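# Move hard drive, power supply and blanking panel

## Task

Complete three jobs in any order: (a) take the hard drive off the cart and set it lying flat on the anti-static mat on the work bench, entirely within the mat's edges; (b) carry the spare power supply (the narrow steel box with a round fan on one end and gold contacts on the other) from the parts shelving to the work bench; (c) move the blanking panel from the work bench so it sits completely inside the empty bay of the parts shelving. No other item from the bench or shelving may end up on the floor. The hard drive is fragile: any drop, even a short one, or a hard bump breaks it and fails the task. The robot must not tip over or finish leaning. At the end, release everything and back away; anything held in place only by the robot does not count.

## Robot and tools

Robot: a Hello Robot Stretch 3 with a single arm. It has a two-wheeled base (0.33 m long, 0.34 m wide), a lift that moves the arm up and down a mast, and a telescoping arm that reaches out to the robot's RIGHT side. The gripper only goes forward or back by driving the base; the base cannot slide sideways. Turning in place pivots about the point midway between the drive wheels, 0.05 m behind the front edge. With the arm pulled in and the wrist folded, the turning sweep has radius 0.28 m; an unfolded level wrist pokes outside that.

Frames: the base frame has its origin on the floor between the drive wheels, x forward, y left, z up. hand_pose is reported in it, located where closed fingertips meet. With all wrist joints at zero, the hand frame's x points up, y back along the arm toward the mast, z toward the rear. The odometry frame is the base frame at scene start; base_odometry counts wheel rotation only, so slip shows as travel. Heading is positive to the left.

Tool execute_actions: argument actions is a list holding one action (or empty, to just read state and images). An action may contain base, joints, contact_limits. base takes exactly one key: translate_m (metres, relative to where the base last reported itself, forward positive, -1 to 1) or rotate_rad (radians, relative turn, left/counter-clockwise positive, -3.2 to 3.2). joints is a set of absolute targets by name, not offsets: lift_m 0 to 1.1 m (arm height); arm_m 0 to 0.52 m (extension); wrist_yaw_rad -1.345 to 4.42 (0 aligns with the arm, positive swings toward the front, 3.0 folds over the base); wrist_pitch_rad -1.57 to 0.451 (0 level, negative tips fingers down); wrist_roll_rad -2.911 to 2.911 (0 means fingers side by side, level); gripper_m -0.089 to 0.179 (larger is wider; real fingertip gap is about 0.007 m less when nearly shut, 0.025 m less when wide, zero under 0.007); head_pan_rad -3.953 to 1.73 (0 ahead, positive left, -1.57 looks along the arm); head_tilt_rad -1.53 to 0.419 (negative looks down). contact_limits accepts only arm_m: a motor_effort percentage (1 to 100) at which the arm halts with contact_stop; lower is gentler, too low stops immediately. cameras picks images: head_camera, nav_camera, wrist_camera or all; [] gives none. Unknown keys or out-of-range values reject the whole call. Any action runs at most 15 s. Joints or base left out may still be driving toward older targets.

Other tools: wait(seconds 0 to 10) lets time pass and returns state and images. zoom_image(camera, region [x0,y0,x1,y1] pixels, at most 504x504) magnifies the latest full image. finished_scene(scene) ends the current scene irreversibly and reports success; pass the current scene number. If a call reports a stop, later calls in that same reply are skipped.

Result lines: base_status and joint_status tell how each motion ended: done, off_target (resting short of target, possibly still pushing), contact_stop, time_out, torque_fault. After the last three the old target is dropped. The arm and lift go slack after contact_stop until commanded again; a slack lift may sink under load or be pushed up by closing fingers on a surface. on_its_own describes uncommanded joints; "held at" is the held target, not the position. motor_effort is percent of maximum, positive toward larger joint values, bracket shows peak; readings carry fixed bias and noise. Positive wheel effort pushes forward. lidar_m: 12 distances in 30-degree sectors starting straight ahead and going counter-clockwise (4th left, 7th behind, 10th right), scanning 0.17 m above the floor, 0.15 to 12 m, blind to glass and the robot; low lift hides some sectors. wrist_depth_mm and head_depth_mm are 7x7 median depth grids (head one is sideways). base_tilt gives forward/right lean in degrees; turned_by_wheels and turned_by_imu give rotation since last result.

Gripping: command gripper_m below the object's width to grasp (lower squeezes more); to let go, open at least 0.02 beyond where contact occurred. Neither the reading nor done proves a grasp. To re-squeeze, send a different value.

Speed: the base is fast (0.30 m/s, 1.9 rad/s) only when stowed: lift_m under 0.30, arm_m under 0.03, wrist_yaw_rad above 2.54; otherwise 0.10 m/s and 0.63 rad/s.

Cautions: fold or unfold the wrist only with lift_m 0.32 to 0.95, wrist_pitch_rad -0.4 and roll near 0; once folded the lift may go down to 0.25. With wrist_yaw_rad below -0.4, keep pitch at -0.5 or lower. Arm pushes on rigid things with the gripper above about 0.45 m can tip the robot, more so with raised limits or repeated pushes. Don't drive while the gripper pushes, holds or hooks something fixed. If snagged, reverse the last motion in small steps; if leaning, free the gripper and lower the lift near 0.2. Wrist servos overloaded for seconds shut off for 10 s. Lower the hard drive gently, never drop it, and avoid slams or hard pushes. Loose objects may occasionally be nudged by outside forces. Thinking time lets the scene run on while the robot holds its last command.

Each tool is called after "Request:" as name(argument=value, ...) on one line, values as JSON.

## Session

Request:
execute_actions(actions=[])

Scene clock: 0.00 s.
base_odometry: x=+0.000 y=+0.000 heading=+0.000 (m, m, rad; odometry frame)
turned_by_wheels: +0.000 (rad since the last result)
turned_by_imu: +0.000 (rad since the last result)
base_tilt: forward=+1.1 right=-2.0 (deg)
lidar_m: 1.90 1.55 1.61 2.34 2.15 0.84 0.67 0.66 0.72 2.08 1.68 2.36
head_depth_mm: 1948 2300 2254 2254 2243 2232 2219 / 1946 2170 2161 2166 2159 2117 2118 / 1960 2101 2124 2081 2088 2074 2059 / 1989 2022 2003 2007 1977 1997 1976 / 1928 1952 1944 1920 1929 1908 1902 / 1857 1862 1864 1850 1865 1851 1827 / 1812 1806 1802 1802 1794 1765 1781
base_status: not commanded
joint_positions: lift_m=+0.454 arm_m=+0.002 wrist_yaw_rad=+2.896 wrist_pitch_rad=-0.614 wrist_roll_rad=+0.014 gripper_m=+0.037 head_pan_rad=+0.008 head_tilt_rad=+0.015
joint_status: not commanded
motor_effort: left_wheel=-1 right_wheel=-1 lift_m=+23 arm_m=-1 wrist_yaw_rad=+1 wrist_pitch_rad=+4 wrist_roll_rad=+0 gripper_m=+0 head_pan_rad=+1 head_tilt_rad=+3 (%)
hand_pose: x=+0.0264 y=+0.0430 z=+0.4259 quat_wxyz=(+0.296, +0.699, +0.127, +0.638) (m; base frame)
wrist_depth_mm: - - - - - - - / - - - - - - - / 851 - 857 861 866 912 889 / 736 724 739 733 743 755 751 / 641 643 - 653 662 660 664 / 576 576 - 578 568 576 583 / 515 - - 531 523 520 526
pictures: head_camera (sideways: a quarter turn clockwise sets it upright), nav_camera (sideways: a quarter turn counterclockwise sets it upright), wrist_camera
Images, in order (width x height): head_camera 896x504, nav_camera 672x504, wrist_camera 644x364.

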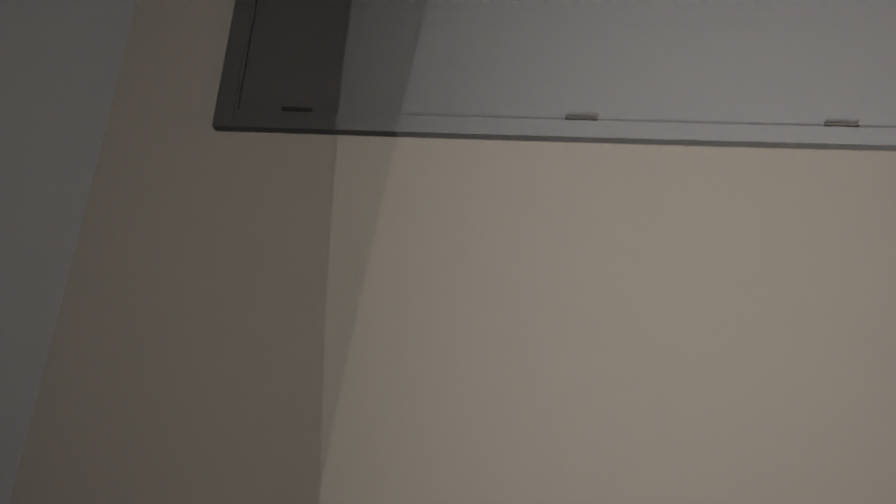

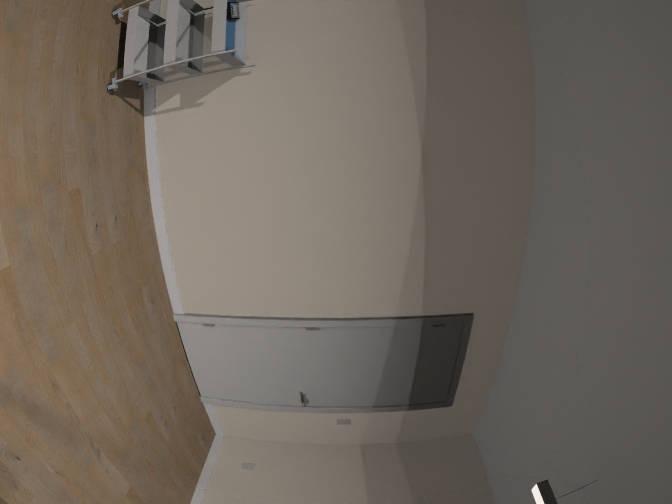

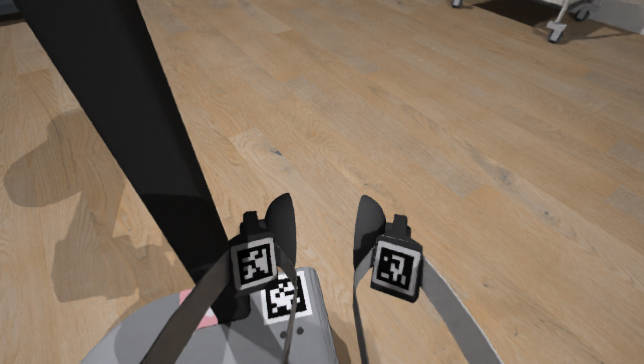

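Request:
execute_actions(actions=[{"joints":{"head_pan_rad":0.8,"head_tilt_rad":-0.4}}], cameras=["head_camera","nav_camera"])

Request:
execute_actions(actions=[{"joints":{"head_pan_rad":1.7,"head_tilt_rad":-0.4}}], cameras=["head_camera","nav_camera"])

Request:
execute_actions(actions=[{"joints":{"head_pan_rad":-1.2,"head_tilt_rad":-0.4}}], cameras=["head_camera","nav_camera"])

Request:
execute_actions(actions=[{"joints":{"head_pan_rad":-2.6,"head_tilt_rad":-0.4}}], cameras=["head_camera","nav_camera"])

Request:
execute_actions(actions=[{"joints":{"head_pan_rad":-3.7,"head_tilt_rad":-0.4}}], cameras=["head_camera","nav_camera"])

Scene clock: 1.63 s.
base_odometry: x=+0.000 y=+0.000 heading=+0.000 (m, m, rad; odometry frame)
turned_by_wheels: +0.000 (rad since the last result)
turned_by_imu: +0.000 (rad since the last result)
base_tilt: forward=+1.0 right=-2.0 (deg)
lidar_m: 1.90 1.55 1.61 2.33 2.15 0.84 0.67 0.66 0.72 2.08 1.68 2.36
head_depth_mm: 1615 1699 1791 1915 2029 1919 1532 / 1678 1775 1870 1994 2138 1909 1534 / 1758 1853 1955 2013 2072 1846 1531 / 1821 1927 2059 2043 2011 1893 1519 / 1913 2020 2162 2254 2194 1901 1525 / 1996 2130 2271 2467 2477 1901 1515 / 2092 2223 2395 2598 2473 1880 1515
base_status: not commanded
joint_positions: lift_m=+0.454 arm_m=+0.002 wrist_yaw_rad=+2.896 wrist_pitch_rad=-0.614 wrist_roll_rad=+0.014 gripper_m=+0.037 head_pan_rad=+0.793 head_tilt_rad=-0.394
joint_status: all done
motor_effort: left_wheel=-2(1) right_wheel=+0(1) lift_m=+23(23) arm_m=-1(0) wrist_yaw_rad=+0(0) wrist_pitch_rad=+4(4) wrist_roll_rad=+0(0) gripper_m=+0(0) head_pan_rad=+4(41) head_tilt_rad=-3(35) (%)
hand_pose: x=+0.0264 y=+0.0430 z=+0.4259 quat_wxyz=(+0.296, +0.699, +0.127, +0.638) (m; base frame)
wrist_depth_mm: - - - - - - - / - - - - - - - / 858 - 865 868 862 886 902 / 745 732 746 751 749 748 757 / 652 645 - 659 666 656 660 / 565 575 - 580 568 579 585 / 516 - - 532 522 521 518
pictures: head_camera (sideways: a quarter turn clockwise sets it upright), nav_camera (sideways: a quarter turn counterclockwise sets it upright)
Images, in order (width x height): head_camera 896x504, nav_camera 672x504.

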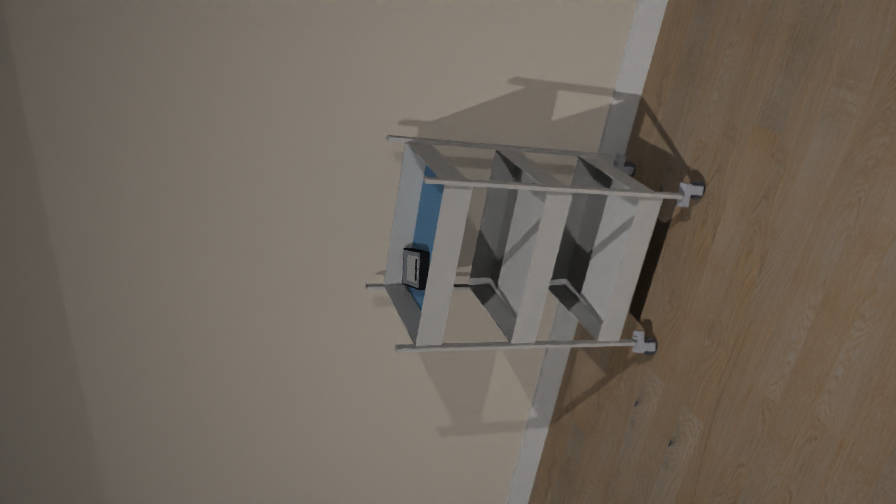

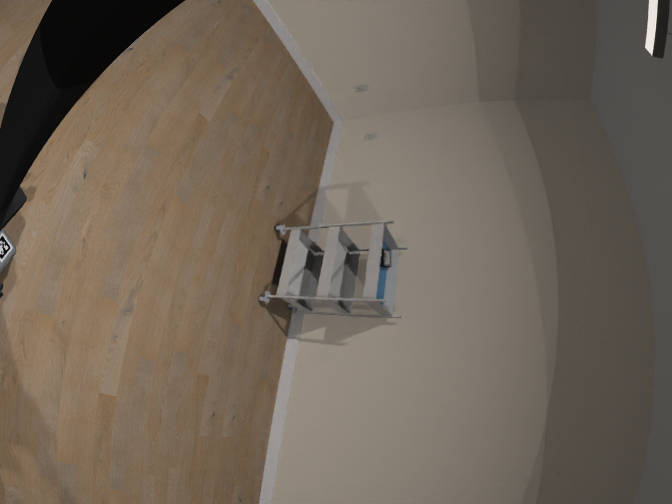

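Scene clock: 2.67 s.
base_odometry: x=+0.000 y=+0.000 heading=+0.000 (m, m, rad; odometry frame)
turned_by_wheels: +0.000 (rad since the last result)
turned_by_imu: +0.000 (rad since the last result)
base_tilt: forward=+1.0 right=-2.0 (deg)
lidar_m: 1.90 1.55 1.61 2.33 2.15 0.84 0.67 0.66 0.72 2.08 1.68 2.36
head_depth_mm: 2232 2414 2554 2793 2540 1920 1538 / 2208 2355 2532 2714 2510 1907 1532 / 2153 2283 2461 2639 2516 1884 1524 / 2111 2215 2379 2567 2480 1909 1525 / 2066 2184 2318 2497 2489 1882 1509 / 2008 2128 2277 2434 2478 1873 1524 / 1967 2061 2180 2326 2076 - -
base_status: not commanded
joint_positions: lift_m=+0.454 arm_m=+0.002 wrist_yaw_rad=+2.896 wrist_pitch_rad=-0.614 wrist_roll_rad=+0.014 gripper_m=+0.037 head_pan_rad=+1.693 head_tilt_rad=-0.395
joint_status: all done
motor_effort: left_wheel=-1(1) right_wheel=-1(1) lift_m=+23(23) arm_m=-1(1) wrist_yaw_rad=+0(0) wrist_pitch_rad=+4(4) wrist_roll_rad=+0(1) gripper_m=+0(1) head_pan_rad=+3(42) head_tilt_rad=-3(5) (%)
hand_pose: x=+0.0264 y=+0.0430 z=+0.4259 quat_wxyz=(+0.296, +0.699, +0.127, +0.638) (m; base frame)
wrist_depth_mm: - - - - - - - / - - - - - - - / 863 - 871 875 879 867 879 / 744 728 742 739 746 754 758 / 644 652 - 651 667 658 652 / 568 577 - 588 564 583 577 / 515 - - 532 523 523 522
pictures: head_camera (sideways: a quarter turn clockwise sets it upright), nav_camera (sideways: a quarter turn counterclockwise sets it upright)
Images, in order (width x height): head_camera 896x504, nav_camera 672x504.

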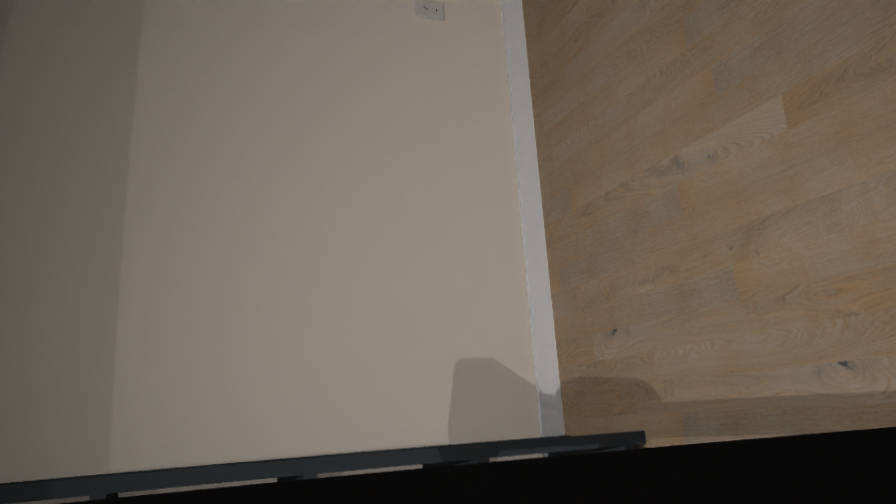

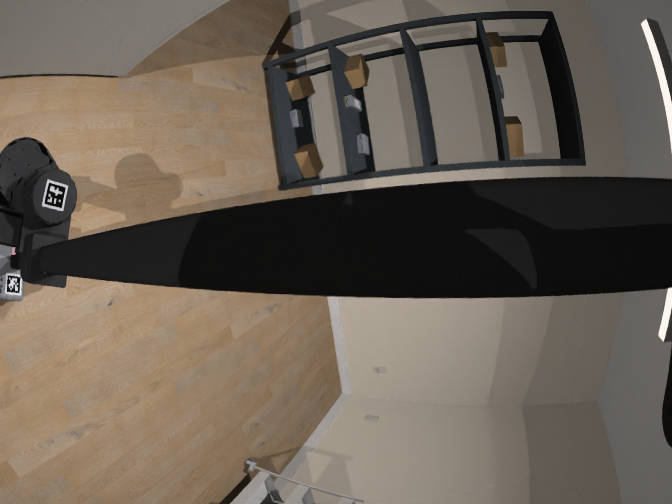

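Scene clock: 4.47 s.
base_odometry: x=+0.000 y=+0.000 heading=+0.000 (m, m, rad; odometry frame)
turned_by_wheels: +0.000 (rad since the last result)
turned_by_imu: +0.001 (rad since the last result)
base_tilt: forward=+1.0 right=-2.1 (deg)
lidar_m: 1.90 1.55 1.61 2.33 2.15 0.84 0.67 0.66 0.72 2.09 1.67 2.35
head_depth_mm: 2163 2318 2076 2622 2537 1907 1536 / 2182 2317 2082 2636 2545 1910 1528 / 2183 2302 2044 2643 2541 1905 1539 / 2186 2335 2013 2666 2516 1901 1524 / 2168 2318 2293 2514 2376 1892 1519 / 2198 2315 2460 2683 2489 1888 1518 / 2200 2330 2481 2694 2479 1870 1508
base_status: not commanded
joint_positions: lift_m=+0.454 arm_m=+0.002 wrist_yaw_rad=+2.896 wrist_pitch_rad=-0.614 wrist_roll_rad=+0.014 gripper_m=+0.037 head_pan_rad=-1.193 head_tilt_rad=-0.395
joint_status: all done
motor_effort: left_wheel=-1(1) right_wheel=-1(1) lift_m=+23(23) arm_m=+0(1) wrist_yaw_rad=+0(0) wrist_pitch_rad=+4(4) wrist_roll_rad=+0(0) gripper_m=+0(1) head_pan_rad=-4(43) head_tilt_rad=-3(2) (%)
hand_pose: x=+0.0264 y=+0.0430 z=+0.4259 quat_wxyz=(+0.296, +0.699, +0.127, +0.638) (m; base frame)
wrist_depth_mm: - - - - - - - / - - - - - - - / 858 - 855 870 854 892 882 / 729 736 753 740 739 754 758 / 650 644 - 644 657 657 659 / 576 580 - 573 562 586 580 / 516 - - 537 520 522 524
pictures: head_camera (sideways: a quarter turn clockwise sets it upright), nav_camera (sideways: a quarter turn counterclockwise sets it upright)
Images, in order (width x height): head_camera 896x504, nav_camera 672x504.

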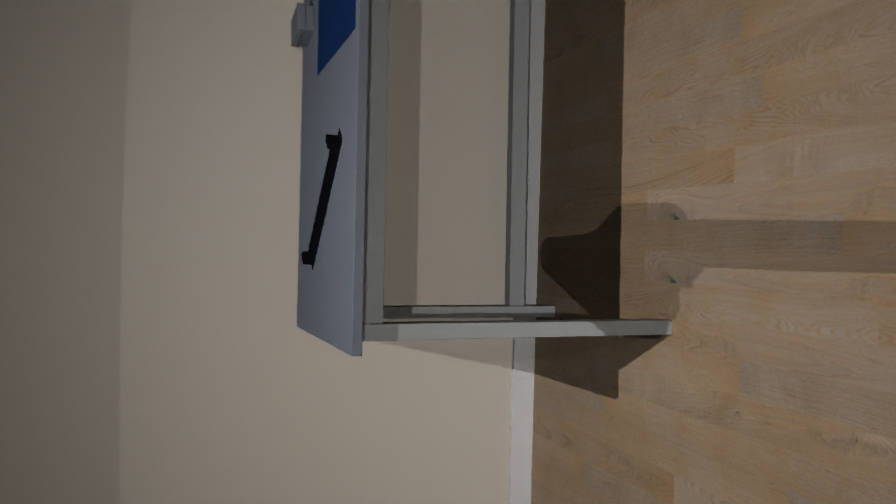

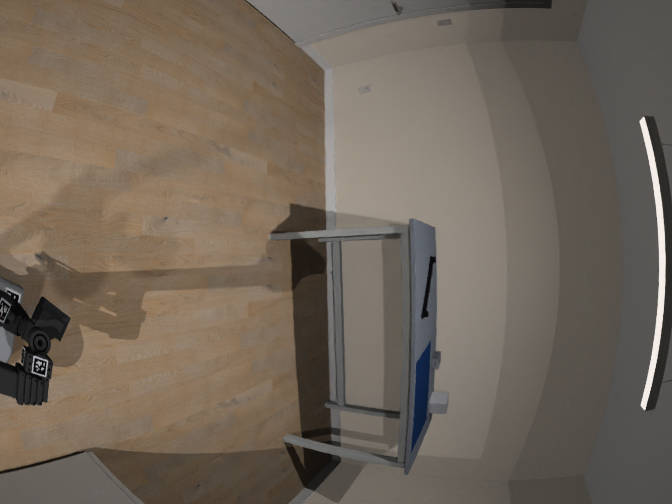

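Scene clock: 5.70 s.
base_odometry: x=+0.000 y=+0.000 heading=+0.000 (m, m, rad; odometry frame)
turned_by_wheels: +0.000 (rad since the last result)
turned_by_imu: +0.000 (rad since the last result)
base_tilt: forward=+1.0 right=-2.1 (deg)
lidar_m: 1.90 1.55 1.61 2.34 2.15 0.84 0.67 0.66 0.72 2.09 1.67 2.36
head_depth_mm: 537 569 605 644 688 738 797 / 547 579 615 658 703 755 822 / 556 590 627 668 719 777 843 / 567 599 638 683 736 792 860 / 576 611 651 698 751 812 886 / 586 623 665 715 767 831 908 / 600 644 699 2166 2310 1876 1518
base_status: not commanded
joint_positions: lift_m=+0.454 arm_m=+0.002 wrist_yaw_rad=+2.896 wrist_pitch_rad=-0.614 wrist_roll_rad=+0.014 gripper_m=+0.037 head_pan_rad=-2.593 head_tilt_rad=-0.395
joint_status: all done
motor_effort: left_wheel=-1(1) right_wheel=-1(1) lift_m=+23(23) arm_m=-1(1) wrist_yaw_rad=+0(1) wrist_pitch_rad=+4(4) wrist_roll_rad=+0(0) gripper_m=+1(1) head_pan_rad=-2(44) head_tilt_rad=-2(5) (%)
hand_pose: x=+0.0264 y=+0.0430 z=+0.4259 quat_wxyz=(+0.296, +0.699, +0.127, +0.638) (m; base frame)
wrist_depth_mm: - - - - - - - / - - - - - - - / 856 - 859 879 873 873 865 / 724 733 745 750 761 748 746 / 645 650 - 643 670 647 656 / 573 580 - 575 572 584 589 / 516 - - 536 515 522 525
pictures: head_camera (sideways: a quarter turn clockwise sets it upright), nav_camera (sideways: a quarter turn counterclockwise sets it upright)
Images, in order (width x height): head_camera 896x504, nav_camera 672x504.

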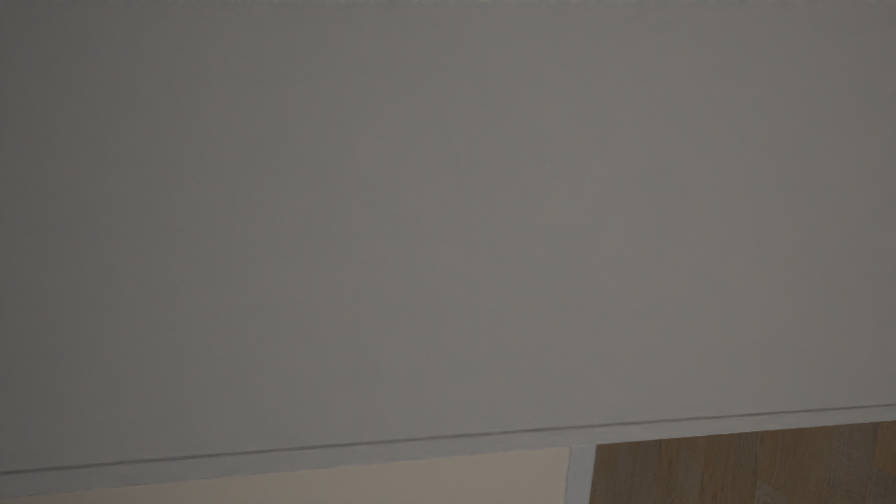

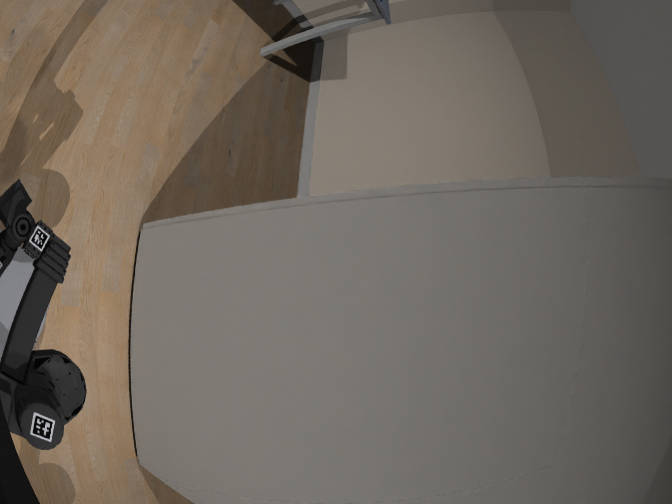

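Scene clock: 6.80 s.
base_odometry: x=+0.000 y=+0.000 heading=+0.000 (m, m, rad; odometry frame)
turned_by_wheels: +0.000 (rad since the last result)
turned_by_imu: +0.000 (rad since the last result)
base_tilt: forward=+1.1 right=-2.0 (deg)
lidar_m: 1.90 1.54 1.60 2.33 2.14 0.84 0.67 0.66 0.72 2.08 1.68 2.36
head_depth_mm: 2054 2231 2348 2204 2360 1905 1543 / 2242 2362 2461 2344 2321 1929 1533 / 2412 2554 2719 2898 2398 1887 1544 / 2623 2765 2931 3106 2490 1895 1534 / 2458 2602 2782 2955 2272 1775 1300 / 758 798 843 895 949 1020 1086 / 698 730 765 804 854 903 965
base_status: not commanded
joint_positions: lift_m=+0.454 arm_m=+0.002 wrist_yaw_rad=+2.896 wrist_pitch_rad=-0.614 wrist_roll_rad=+0.014 gripper_m=+0.037 head_pan_rad=-3.693 head_tilt_rad=-0.395
joint_status: all done
motor_effort: left_wheel=-1(1) right_wheel=+0(1) lift_m=+23(24) arm_m=-1(1) wrist_yaw_rad=+0(0) wrist_pitch_rad=+4(4) wrist_roll_rad=+0(0) gripper_m=+0(0) head_pan_rad=-3(45) head_tilt_rad=-2(4) (%)
hand_pose: x=+0.0264 y=+0.0430 z=+0.4259 quat_wxyz=(+0.296, +0.699, +0.127, +0.638) (m; base frame)
wrist_depth_mm: - - - - - - - / - - - - - - - / 848 - 876 876 874 893 890 / 731 737 742 740 743 757 748 / 639 641 - 653 666 658 654 / 570 568 - 577 563 580 580 / 517 - - 534 518 520 521
pictures: head_camera (sideways: a quarter turn clockwise sets it upright), nav_camera (sideways: a quarter turn counterclockwise sets it upright)
Images, in order (width x height): head_camera 896x504, nav_camera 672x504.

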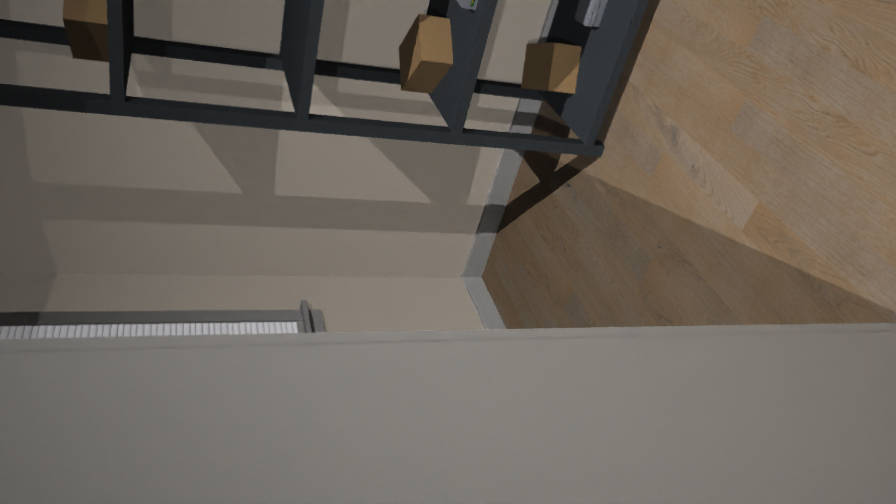

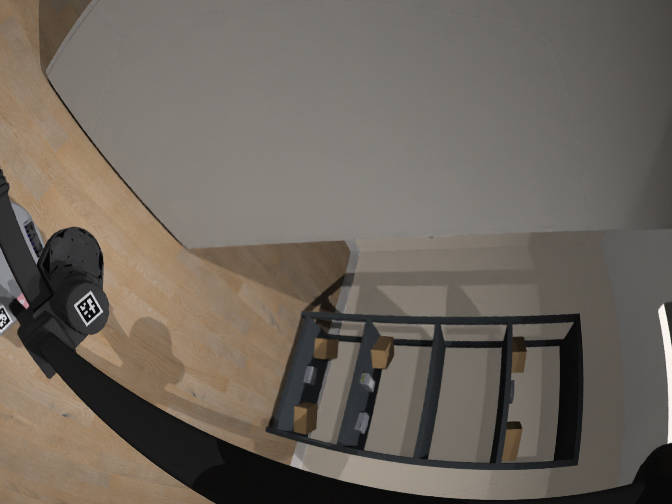

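Request:
execute_actions(actions=[{"joints":{"lift_m":0.28,"wrist_pitch_rad":-0.4,"wrist_yaw_rad":3.0,"head_pan_rad":-1.57,"head_tilt_rad":-0.7},"base":{"rotate_rad":1.03}}], cameras=[])

Request:
execute_actions(actions=[{"base":{"translate_m":1.0}}], cameras=[])

Request:
execute_actions(actions=[{"base":{"translate_m":0.35}}], cameras=[])

Request:
execute_actions(actions=[{"base":{"rotate_rad":0.89}}], cameras=[])

Request:
execute_actions(actions=[{"joints":{"lift_m":0.92}}], cameras=["head_camera","nav_camera"])

Scene clock: 10.80 s.
base_odometry: x=+0.000 y=+0.000 heading=+1.030 (m, m, rad; odometry frame)
turned_by_wheels: +1.030 (rad since the last result)
turned_by_imu: +1.012 (rad since the last result)
base_tilt: forward=+0.9 right=-2.0 (deg)
lidar_m: 1.59 2.34 1.84 0.85 0.67 0.66 0.72 2.09 1.68 2.40 1.91 1.55
head_depth_mm: 2341 2505 2625 2136 1730 1449 1257 / 2480 2690 2767 2129 1715 1448 1252 / 2633 2904 2788 2125 1727 1449 1248 / 2720 3030 2783 2118 1728 1447 1254 / 2476 2695 2730 2113 1710 1452 1243 / 2234 2421 2573 2129 1702 1454 1247 / 2028 2176 2396 2113 1714 1438 1247
base_status: done
joint_positions: lift_m=+0.280 arm_m=+0.002 wrist_yaw_rad=+2.998 wrist_pitch_rad=-0.418 wrist_roll_rad=+0.014 gripper_m=+0.037 head_pan_rad=-1.577 head_tilt_rad=-0.692
joint_status: all done
motor_effort: left_wheel=-3(10) right_wheel=+2(8) lift_m=+20(21) arm_m=-1(1) wrist_yaw_rad=+3(3) wrist_pitch_rad=+6(6) wrist_roll_rad=+0(0) gripper_m=+0(1) head_pan_rad=+4(45) head_tilt_rad=-4(32) (%)
hand_pose: x=+0.0108 y=+0.0754 z=+0.2929 quat_wxyz=(+0.197, +0.705, +0.096, +0.675) (m; base frame)
wrist_depth_mm: 520 - - - - - - / 544 - - - - - - / 568 654 854 876 898 892 882 / 619 669 677 681 685 683 696 / 548 551 - 563 577 565 568 / 470 481 - - 460 477 481 / - - - - 414 409 415
pictures: none
No camera images: the call's "cameras" was empty. Leave "cameras" out to get every camera's image.

Scene clock: 15.80 s.
base_odometry: x=+0.515 y=+0.857 heading=+1.030 (m, m, rad; odometry frame)
turned_by_wheels: +0.000 (rad since the last result)
turned_by_imu: +0.008 (rad since the last result)
base_tilt: forward=+1.0 right=-2.0 (deg)
lidar_m: 0.73 1.74 1.72 1.51 2.12 1.47 1.58 2.33 2.95 1.38 0.68 0.68
head_depth_mm: 2318 2804 2765 2127 1730 1451 1257 / 1962 2278 2567 2113 1721 1439 1252 / 1717 1949 2251 2135 1716 1442 1243 / 1537 1719 1941 2068 1719 1433 1253 / 1378 1524 1693 1900 1723 1441 1245 / 1258 1369 1503 1669 1706 1440 1250 / 1142 1241 1346 1484 1614 1429 1249
base_status: done
joint_positions: lift_m=+0.280 arm_m=+0.002 wrist_yaw_rad=+2.999 wrist_pitch_rad=-0.417 wrist_roll_rad=+0.014 gripper_m=+0.037 head_pan_rad=-1.577 head_tilt_rad=-0.692
joint_status: not commanded
motor_effort: left_wheel=-3(7) right_wheel=+2(8) lift_m=+20(20) arm_m=+0(1) wrist_yaw_rad=+1(2) wrist_pitch_rad=+6(6) wrist_roll_rad=+0(0) gripper_m=+0(0) head_pan_rad=+3(2) head_tilt_rad=-4(4) (%)
hand_pose: x=+0.0107 y=+0.0755 z=+0.2930 quat_wxyz=(+0.196, +0.705, +0.096, +0.675) (m; base frame)
wrist_depth_mm: - - - - - - - / - - - - - - - / 856 868 854 859 874 907 907 / 672 673 680 680 679 689 694 / 544 559 - 559 577 561 569 / 465 485 - - 464 475 485 / - - - - 413 411 417
pictures: none
No camera images: the call's "cameras" was empty. Leave "cameras" out to get every camera's image.

Scene clock: 18.70 s.
base_odometry: x=+0.695 y=+1.157 heading=+1.030 (m, m, rad; odometry frame)
turned_by_wheels: +0.000 (rad since the last result)
turned_by_imu: +0.003 (rad since the last result)
base_tilt: forward=+1.1 right=-2.0 (deg)
lidar_m: 0.86 1.30 1.50 1.53 2.16 1.75 1.89 2.61 2.09 0.50 0.40 0.40
head_depth_mm: 1713 1979 2448 2136 1735 1454 1253 / 1466 1694 1979 2116 1727 1445 1252 / 1266 1439 1648 1933 1723 1447 1249 / 1121 1256 1414 1612 1712 1455 1254 / 1008 1111 1232 1395 1584 1420 1225 / 913 995 1096 1216 1232 922 915 / 837 900 980 1081 797 708 857
base_status: done
joint_positions: lift_m=+0.280 arm_m=+0.002 wrist_yaw_rad=+2.999 wrist_pitch_rad=-0.417 wrist_roll_rad=+0.014 gripper_m=+0.037 head_pan_rad=-1.577 head_tilt_rad=-0.692
joint_status: not commanded
motor_effort: left_wheel=-3(7) right_wheel=+2(8) lift_m=+20(20) arm_m=-2(1) wrist_yaw_rad=+1(1) wrist_pitch_rad=+6(6) wrist_roll_rad=+0(0) gripper_m=+0(0) head_pan_rad=+2(3) head_tilt_rad=-5(5) (%)
hand_pose: x=+0.0107 y=+0.0755 z=+0.2930 quat_wxyz=(+0.196, +0.705, +0.096, +0.675) (m; base frame)
wrist_depth_mm: - - - - - - - / - - - - - - - / 856 851 858 864 888 871 892 / 665 679 683 679 682 692 692 / 549 552 - 558 571 565 560 / 466 481 - - 459 477 477 / - - - - 411 409 415
pictures: none
No camera images: the call's "cameras" was empty. Leave "cameras" out to get every camera's image.

Scene clock: 20.50 s.
base_odometry: x=+0.695 y=+1.157 heading=+1.919 (m, m, rad; odometry frame)
turned_by_wheels: +0.890 (rad since the last result)
turned_by_imu: +0.873 (rad since the last result)
base_tilt: forward=+1.0 right=-2.1 (deg)
lidar_m: 1.51 1.54 1.54 1.75 1.79 2.62 3.22 1.19 0.42 0.40 0.40 1.09
head_depth_mm: 685 760 860 926 828 712 891 / 682 757 855 925 824 712 898 / 682 756 853 923 826 710 895 / 679 756 849 916 789 708 894 / 680 755 848 920 811 709 892 / 678 753 849 964 1105 707 1227 / 678 752 845 967 1123 1338 1247
base_status: done
joint_positions: lift_m=+0.280 arm_m=+0.002 wrist_yaw_rad=+2.999 wrist_pitch_rad=-0.417 wrist_roll_rad=+0.014 gripper_m=+0.037 head_pan_rad=-1.577 head_tilt_rad=-0.692
joint_status: not commanded
motor_effort: left_wheel=-3(9) right_wheel=+2(8) lift_m=+20(20) arm_m=-1(1) wrist_yaw_rad=+2(1) wrist_pitch_rad=+6(5) wrist_roll_rad=+0(0) gripper_m=+0(0) head_pan_rad=+2(3) head_tilt_rad=-4(5) (%)
hand_pose: x=+0.0107 y=+0.0755 z=+0.2930 quat_wxyz=(+0.196, +0.705, +0.096, +0.675) (m; base frame)
wrist_depth_mm: - - - - - - - / - - - - - - - / 855 866 867 863 886 868 880 / 674 676 678 683 693 693 697 / 551 558 - 554 571 563 566 / 466 484 - - 462 480 480 / - - - - 411 412 418
pictures: none
No camera images: the call's "cameras" was empty. Leave "cameras" out to get every camera's image.

Scene clock: 27.17 s.
base_odometry: x=+0.695 y=+1.157 heading=+1.919 (m, m, rad; odometry frame)
turned_by_wheels: +0.000 (rad since the last result)
turned_by_imu: +0.002 (rad since the last result)
base_tilt: forward=+1.1 right=-2.1 (deg)
lidar_m: 1.50 1.55 1.54 1.75 1.79 2.62 3.23 1.19 0.42 0.40 0.40 1.09
head_depth_mm: 685 760 856 924 875 - - / 683 760 854 926 826 - - / 683 757 851 923 826 - - / 683 756 848 916 788 - - / 680 753 852 922 819 - - / 679 755 844 966 1095 1248 1204 / 678 751 846 965 1124 1349 1244
base_status: not commanded
joint_positions: lift_m=+0.920 arm_m=+0.002 wrist_yaw_rad=+2.999 wrist_pitch_rad=-0.417 wrist_roll_rad=+0.014 gripper_m=+0.037 head_pan_rad=-1.577 head_tilt_rad=-0.692
joint_status: all done
motor_effort: left_wheel=-3(4) right_wheel=+2(2) lift_m=+26(28) arm_m=-1(1) wrist_yaw_rad=+1(1) wrist_pitch_rad=+6(5) wrist_roll_rad=+0(0) gripper_m=+0(0) head_pan_rad=+2(3) head_tilt_rad=-5(4) (%)
hand_pose: x=+0.0107 y=+0.0756 z=+0.9328 quat_wxyz=(+0.196, +0.705, +0.095, +0.675) (m; base frame)
wrist_depth_mm: - - - - - - - / - - - - - - - / - - - - - - - / - - - - - - - / - - - - - - - / - - - - - - - / - - - - - - -
pictures: head_camera (sideways: a quarter turn clockwise sets it upright), nav_camera (sideways: a quarter turn counterclockwise sets it upright)
Images, in order (width x height): head_camera 896x504, nav_camera 672x504.

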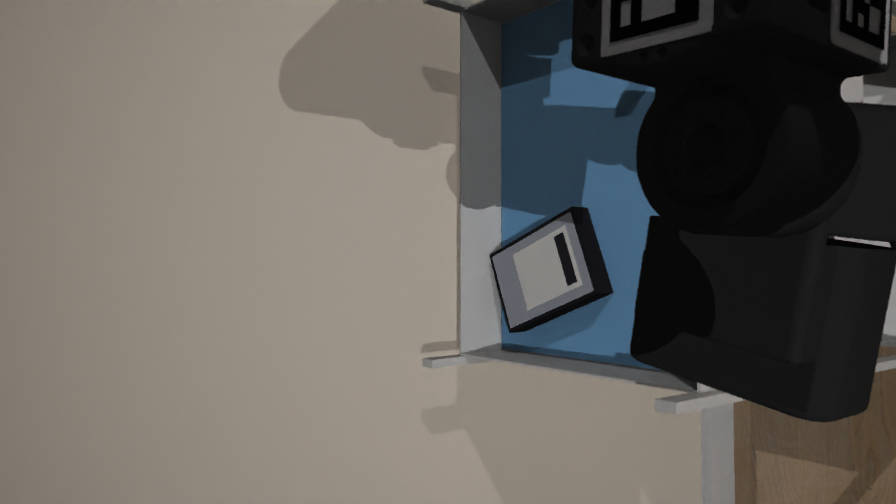

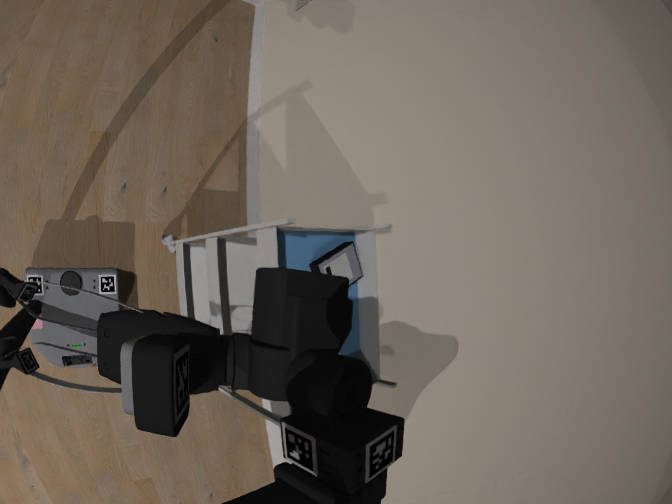

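Request:
execute_actions(actions=[{"joints":{"wrist_yaw_rad":0.35,"gripper_m":0.17}}], cameras=[])

Request:
execute_actions(actions=[{"joints":{"lift_m":1.05,"arm_m":0.3,"wrist_pitch_rad":-1.57}}])

Scene clock: 30.07 s.
base_odometry: x=+0.695 y=+1.157 heading=+1.919 (m, m, rad; odometry frame)
turned_by_wheels: +0.000 (rad since the last result)
turned_by_imu: +0.001 (rad since the last result)
base_tilt: forward=+1.0 right=-2.0 (deg)
lidar_m: 1.51 1.54 1.54 1.75 1.79 2.61 3.26 1.19 0.42 0.40 0.40 1.09
head_depth_mm: 685 758 852 927 875 - - / 682 760 854 926 826 - - / 682 757 851 924 826 - - / 682 756 849 915 - - - / 682 755 849 920 842 733 894 / 680 754 848 970 1103 699 1226 / 676 754 843 963 1101 1343 1246
base_status: not commanded
joint_positions: lift_m=+0.920 arm_m=+0.002 wrist_yaw_rad=+0.352 wrist_pitch_rad=-0.417 wrist_roll_rad=+0.014 gripper_m=+0.170 head_pan_rad=-1.577 head_tilt_rad=-0.692
joint_status: all done
motor_effort: left_wheel=-3(4) right_wheel=+2(2) lift_m=+27(26) arm_m=-1(1) wrist_yaw_rad=-2(1) wrist_pitch_rad=+6(6) wrist_roll_rad=+0(0) gripper_m=+1(92) head_pan_rad=+2(3) head_tilt_rad=-5(5) (%)
hand_pose: x=+0.0559 y=-0.3575 z=+0.9328 quat_wxyz=(+0.702, +0.265, -0.660, -0.025) (m; base frame)
wrist_depth_mm: 700 628 576 519 488 449 418 / 795 698 626 572 523 481 445 / 927 788 703 630 569 524 485 / - 921 806 695 570 557 525 / - - 933 546 507 527 492 / - - - 441 445 443 450 / - - - 381 388 389 387
pictures: none
No camera images: the call's "cameras" was empty. Leave "cameras" out to get every camera's image.

Scene clock: 33.47 s.
base_odometry: x=+0.695 y=+1.157 heading=+1.919 (m, m, rad; odometry frame)
turned_by_wheels: +0.000 (rad since the last result)
turned_by_imu: +0.001 (rad since the last result)
base_tilt: forward=+1.0 right=-2.0 (deg)
lidar_m: 1.51 1.54 1.54 1.75 1.80 2.61 3.23 1.19 0.42 0.40 0.40 1.09
head_depth_mm: - 769 857 926 826 713 891 / - 769 870 922 824 712 898 / - - - 922 824 712 896 / 680 746 849 920 786 709 895 / 681 755 848 916 802 708 889 / 679 753 846 969 1098 708 1230 / 680 750 844 967 1127 1341 1245
base_status: not commanded
joint_positions: lift_m=+1.050 arm_m=+0.300 wrist_yaw_rad=+0.350 wrist_pitch_rad=-1.563 wrist_roll_rad=+0.014 gripper_m=+0.170 head_pan_rad=-1.577 head_tilt_rad=-0.692
joint_status: all done
joint sent to its limit — the command would take wrist_pitch_rad past its lower limit, so that joint was sent only as far as its limit.
motor_effort: left_wheel=-4(3) right_wheel=+2(2) lift_m=+27(28) arm_m=+2(0) wrist_yaw_rad=+0(2) wrist_pitch_rad=-1(5) wrist_roll_rad=+0(0) gripper_m=-1(0) head_pan_rad=+3(4) head_tilt_rad=-4(4) (%)
hand_pose: x=-0.0292 y=-0.4240 z=+0.9321 quat_wxyz=(+0.578, +0.575, -0.411, -0.407) (m; base frame)
wrist_depth_mm: - - 389 366 386 387 382 / - - 400 401 398 394 390 / - - 412 412 410 409 952 / - - - 424 426 417 - / - - - - - 435 - / - - - - - - - / - - - - - - -
pictures: head_camera (sideways: a quarter turn clockwise sets it upright), nav_camera (sideways: a quarter turn counterclockwise sets it upright), wrist_camera
Images, in order (width x height): head_camera 896x504, nav_camera 672x504, wrist_camera 644x364.

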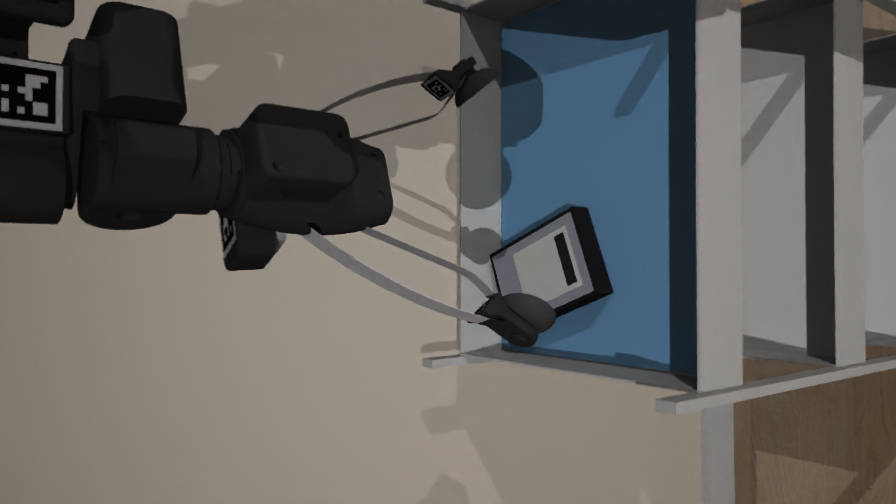

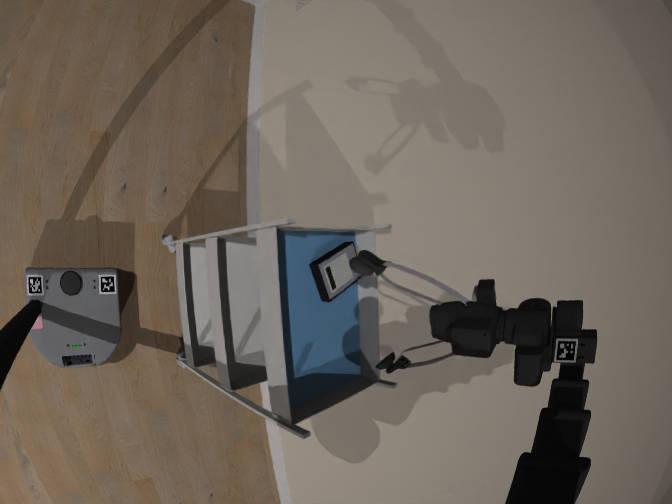

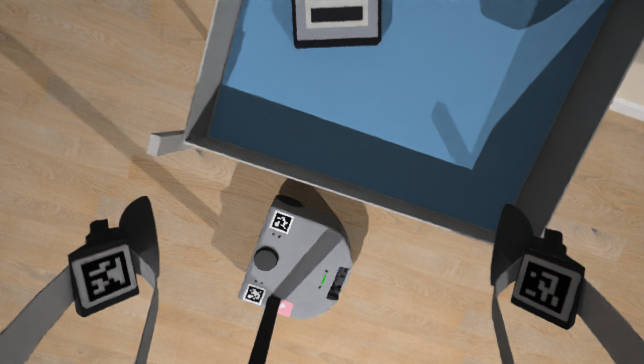

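Request:
execute_actions(actions=[{"joints":{"lift_m":0.98,"arm_m":0.48},"base":{"translate_m":0.055}}], cameras=["head_camera","wrist_camera"])

Scene clock: 36.87 s.
base_odometry: x=+0.677 y=+1.209 heading=+1.919 (m, m, rad; odometry frame)
turned_by_wheels: +0.000 (rad since the last result)
turned_by_imu: +0.001 (rad since the last result)
base_tilt: forward=+1.0 right=-2.1 (deg)
lidar_m: 1.45 1.49 1.50 1.76 1.80 2.67 3.28 1.19 0.41 0.39 0.82 1.09
head_depth_mm: 663 - 853 927 826 714 897 / 663 782 850 925 824 713 896 / 660 - 880 921 802 710 898 / 678 753 846 911 802 710 896 / 678 754 845 945 1052 698 1078 / 674 753 844 965 1125 1348 1247 / 677 750 841 961 1122 1331 1247
base_status: done
joint_positions: lift_m=+0.980 arm_m=+0.480 wrist_yaw_rad=+0.350 wrist_pitch_rad=-1.564 wrist_roll_rad=+0.014 gripper_m=+0.170 head_pan_rad=-1.577 head_tilt_rad=-0.692
joint_status: all done
motor_effort: left_wheel=-3(4) right_wheel=+1(7) lift_m=+20(22) arm_m=+3(3) wrist_yaw_rad=+0(0) wrist_pitch_rad=-1(1) wrist_roll_rad=+0(0) gripper_m=+1(1) head_pan_rad=+3(2) head_tilt_rad=-5(5) (%)
hand_pose: x=-0.0293 y=-0.6038 z=+0.8625 quat_wxyz=(+0.578, +0.575, -0.411, -0.408) (m; base frame)
wrist_depth_mm: 917 899 666 330 402 325 271 / 969 954 338 314 337 435 373 / - - 346 320 345 344 345 / - - 358 330 354 356 352 / - - 368 371 369 367 351 / - - 383 383 382 380 332 / - - 356 390 395 394 356
pictures: head_camera (sideways: a quarter turn clockwise sets it upright), wrist_camera
Images, in order (width x height): head_camera 896x504, wrist_camera 644x364.

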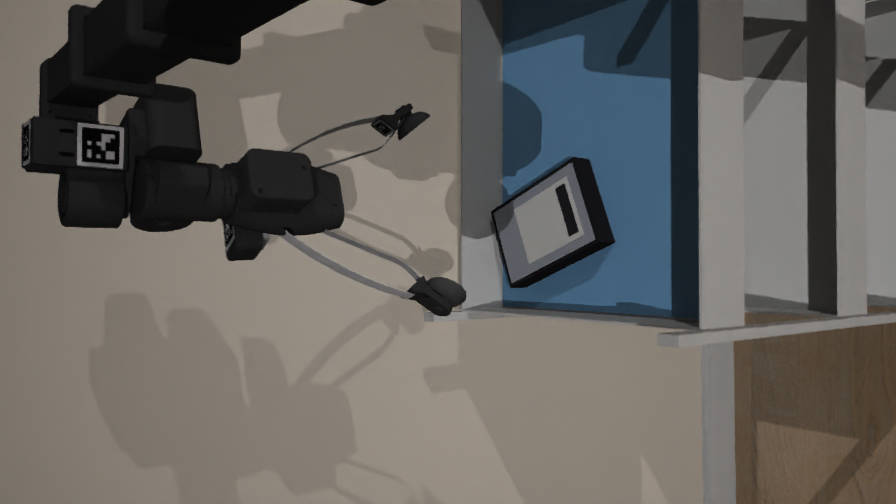

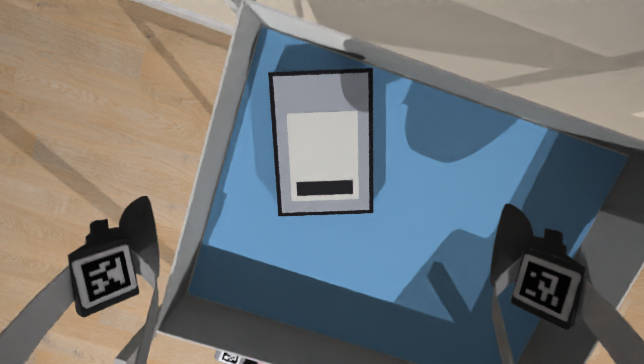

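Request:
execute_actions(actions=[{"joints":{"lift_m":0.9,"arm_m":0.505,"gripper_m":0.14},"base":{"translate_m":0.007}}], cameras=["head_camera","wrist_camera"])

Scene clock: 38.93 s.
base_odometry: x=+0.674 y=+1.215 heading=+1.919 (m, m, rad; odometry frame)
turned_by_wheels: +0.000 (rad since the last result)
turned_by_imu: +0.001 (rad since the last result)
base_tilt: forward=+0.9 right=-2.0 (deg)
lidar_m: 1.44 1.48 1.50 1.76 1.80 2.68 3.29 1.19 0.41 0.39 0.82 1.09
head_depth_mm: 683 746 - 925 806 714 899 / 681 - 864 926 827 712 898 / 679 - - 922 797 711 893 / 679 751 846 922 803 711 893 / 677 752 845 939 1075 930 1181 / 678 751 847 967 1123 1344 1245 / 675 751 841 967 1119 1343 1249
base_status: done
joint_positions: lift_m=+0.900 arm_m=+0.505 wrist_yaw_rad=+0.350 wrist_pitch_rad=-1.564 wrist_roll_rad=+0.014 gripper_m=+0.140 head_pan_rad=-1.577 head_tilt_rad=-0.692
joint_status: all done
motor_effort: left_wheel=-3(3) right_wheel=+2(6) lift_m=+20(20) arm_m=+2(1) wrist_yaw_rad=+0(0) wrist_pitch_rad=-1(1) wrist_roll_rad=+0(0) gripper_m=+1(90) head_pan_rad=+3(4) head_tilt_rad=-4(4) (%)
hand_pose: x=-0.0293 y=-0.6288 z=+0.7825 quat_wxyz=(+0.578, +0.575, -0.411, -0.408) (m; base frame)
wrist_depth_mm: 840 838 228 395 340 268 223 / 859 870 257 257 259 390 313 / 902 917 249 241 266 267 404 / 917 919 275 251 275 274 276 / 966 960 286 258 284 283 285 / - 299 296 297 296 - 295 / - 306 310 306 308 305 302
pictures: head_camera (sideways: a quarter turn clockwise sets it upright), wrist_camera
Images, in order (width x height): head_camera 896x504, wrist_camera 644x364.

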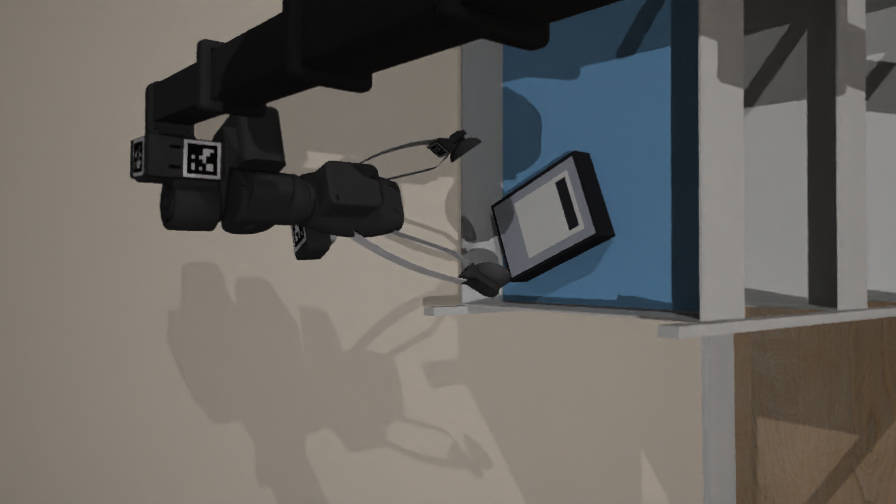

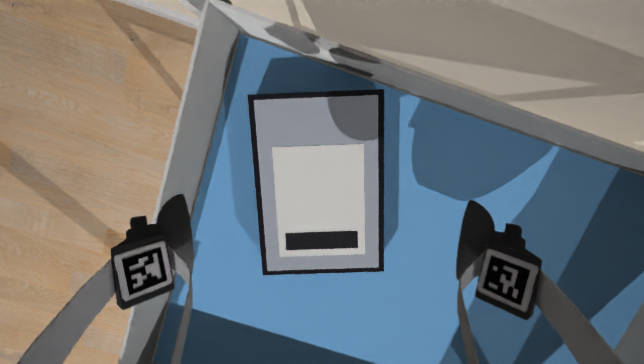

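Request:
execute_actions(actions=[{"joints":{"lift_m":0.85,"wrist_yaw_rad":0.38},"base":{"translate_m":0.005}}], cameras=["head_camera","wrist_camera"])

Scene clock: 40.73 s.
base_odometry: x=+0.672 y=+1.220 heading=+1.919 (m, m, rad; odometry frame)
turned_by_wheels: +0.000 (rad since the last result)
turned_by_imu: +0.000 (rad since the last result)
base_tilt: forward=+1.0 right=-2.1 (deg)
lidar_m: 1.44 1.48 1.50 1.76 1.80 2.69 3.29 1.19 0.41 0.39 0.82 1.09
head_depth_mm: 681 757 838 - - 713 896 / 680 745 881 930 827 712 899 / 680 738 - 926 792 712 893 / 677 751 839 911 800 709 896 / 677 752 844 947 1074 744 1202 / 676 754 844 961 1125 1335 1247 / 673 745 845 963 1115 1339 1245
base_status: done
joint_positions: lift_m=+0.850 arm_m=+0.505 wrist_yaw_rad=+0.378 wrist_pitch_rad=-1.564 wrist_roll_rad=+0.014 gripper_m=+0.140 head_pan_rad=-1.577 head_tilt_rad=-0.692
joint_status: all done
motor_effort: left_wheel=-3(3) right_wheel=+1(8) lift_m=+20(19) arm_m=+3(2) wrist_yaw_rad=+2(1) wrist_pitch_rad=-1(1) wrist_roll_rad=+0(0) gripper_m=+0(1) head_pan_rad=+3(4) head_tilt_rad=-5(5) (%)
hand_pose: x=-0.0299 y=-0.6290 z=+0.7325 quat_wxyz=(+0.584, +0.581, -0.403, -0.400) (m; base frame)
wrist_depth_mm: 803 807 191 180 307 260 215 / 839 828 212 210 189 326 294 / 857 848 212 193 215 217 193 / 894 210 224 199 222 226 225 / 908 902 233 207 231 231 231 / 931 246 242 214 240 - 240 / - 249 253 252 251 250 250
pictures: head_camera (sideways: a quarter turn clockwise sets it upright), wrist_camera
Images, in order (width x height): head_camera 896x504, wrist_camera 644x364.

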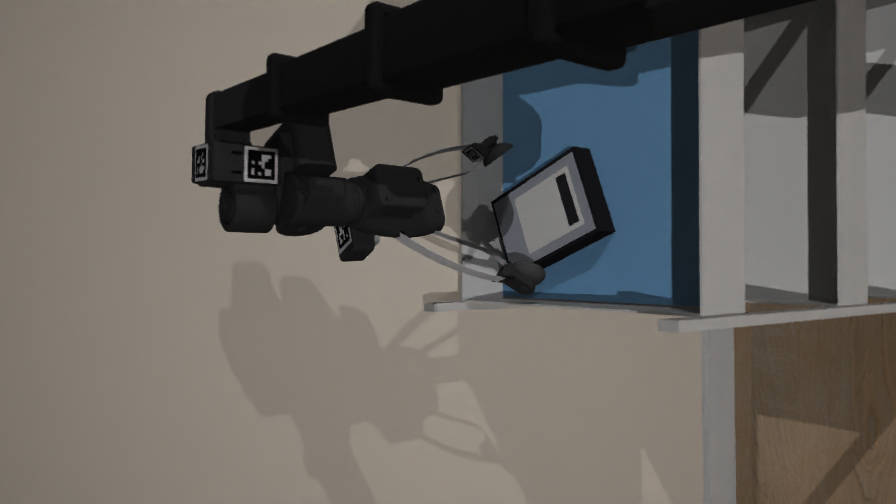

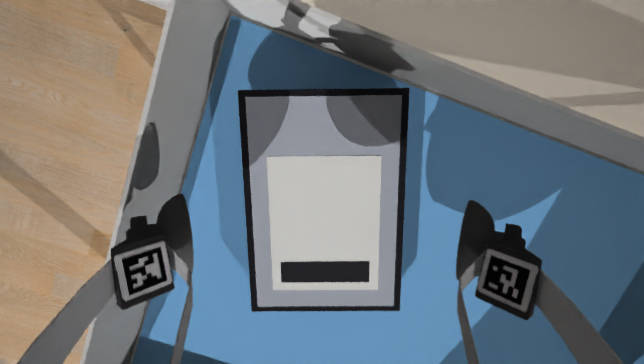

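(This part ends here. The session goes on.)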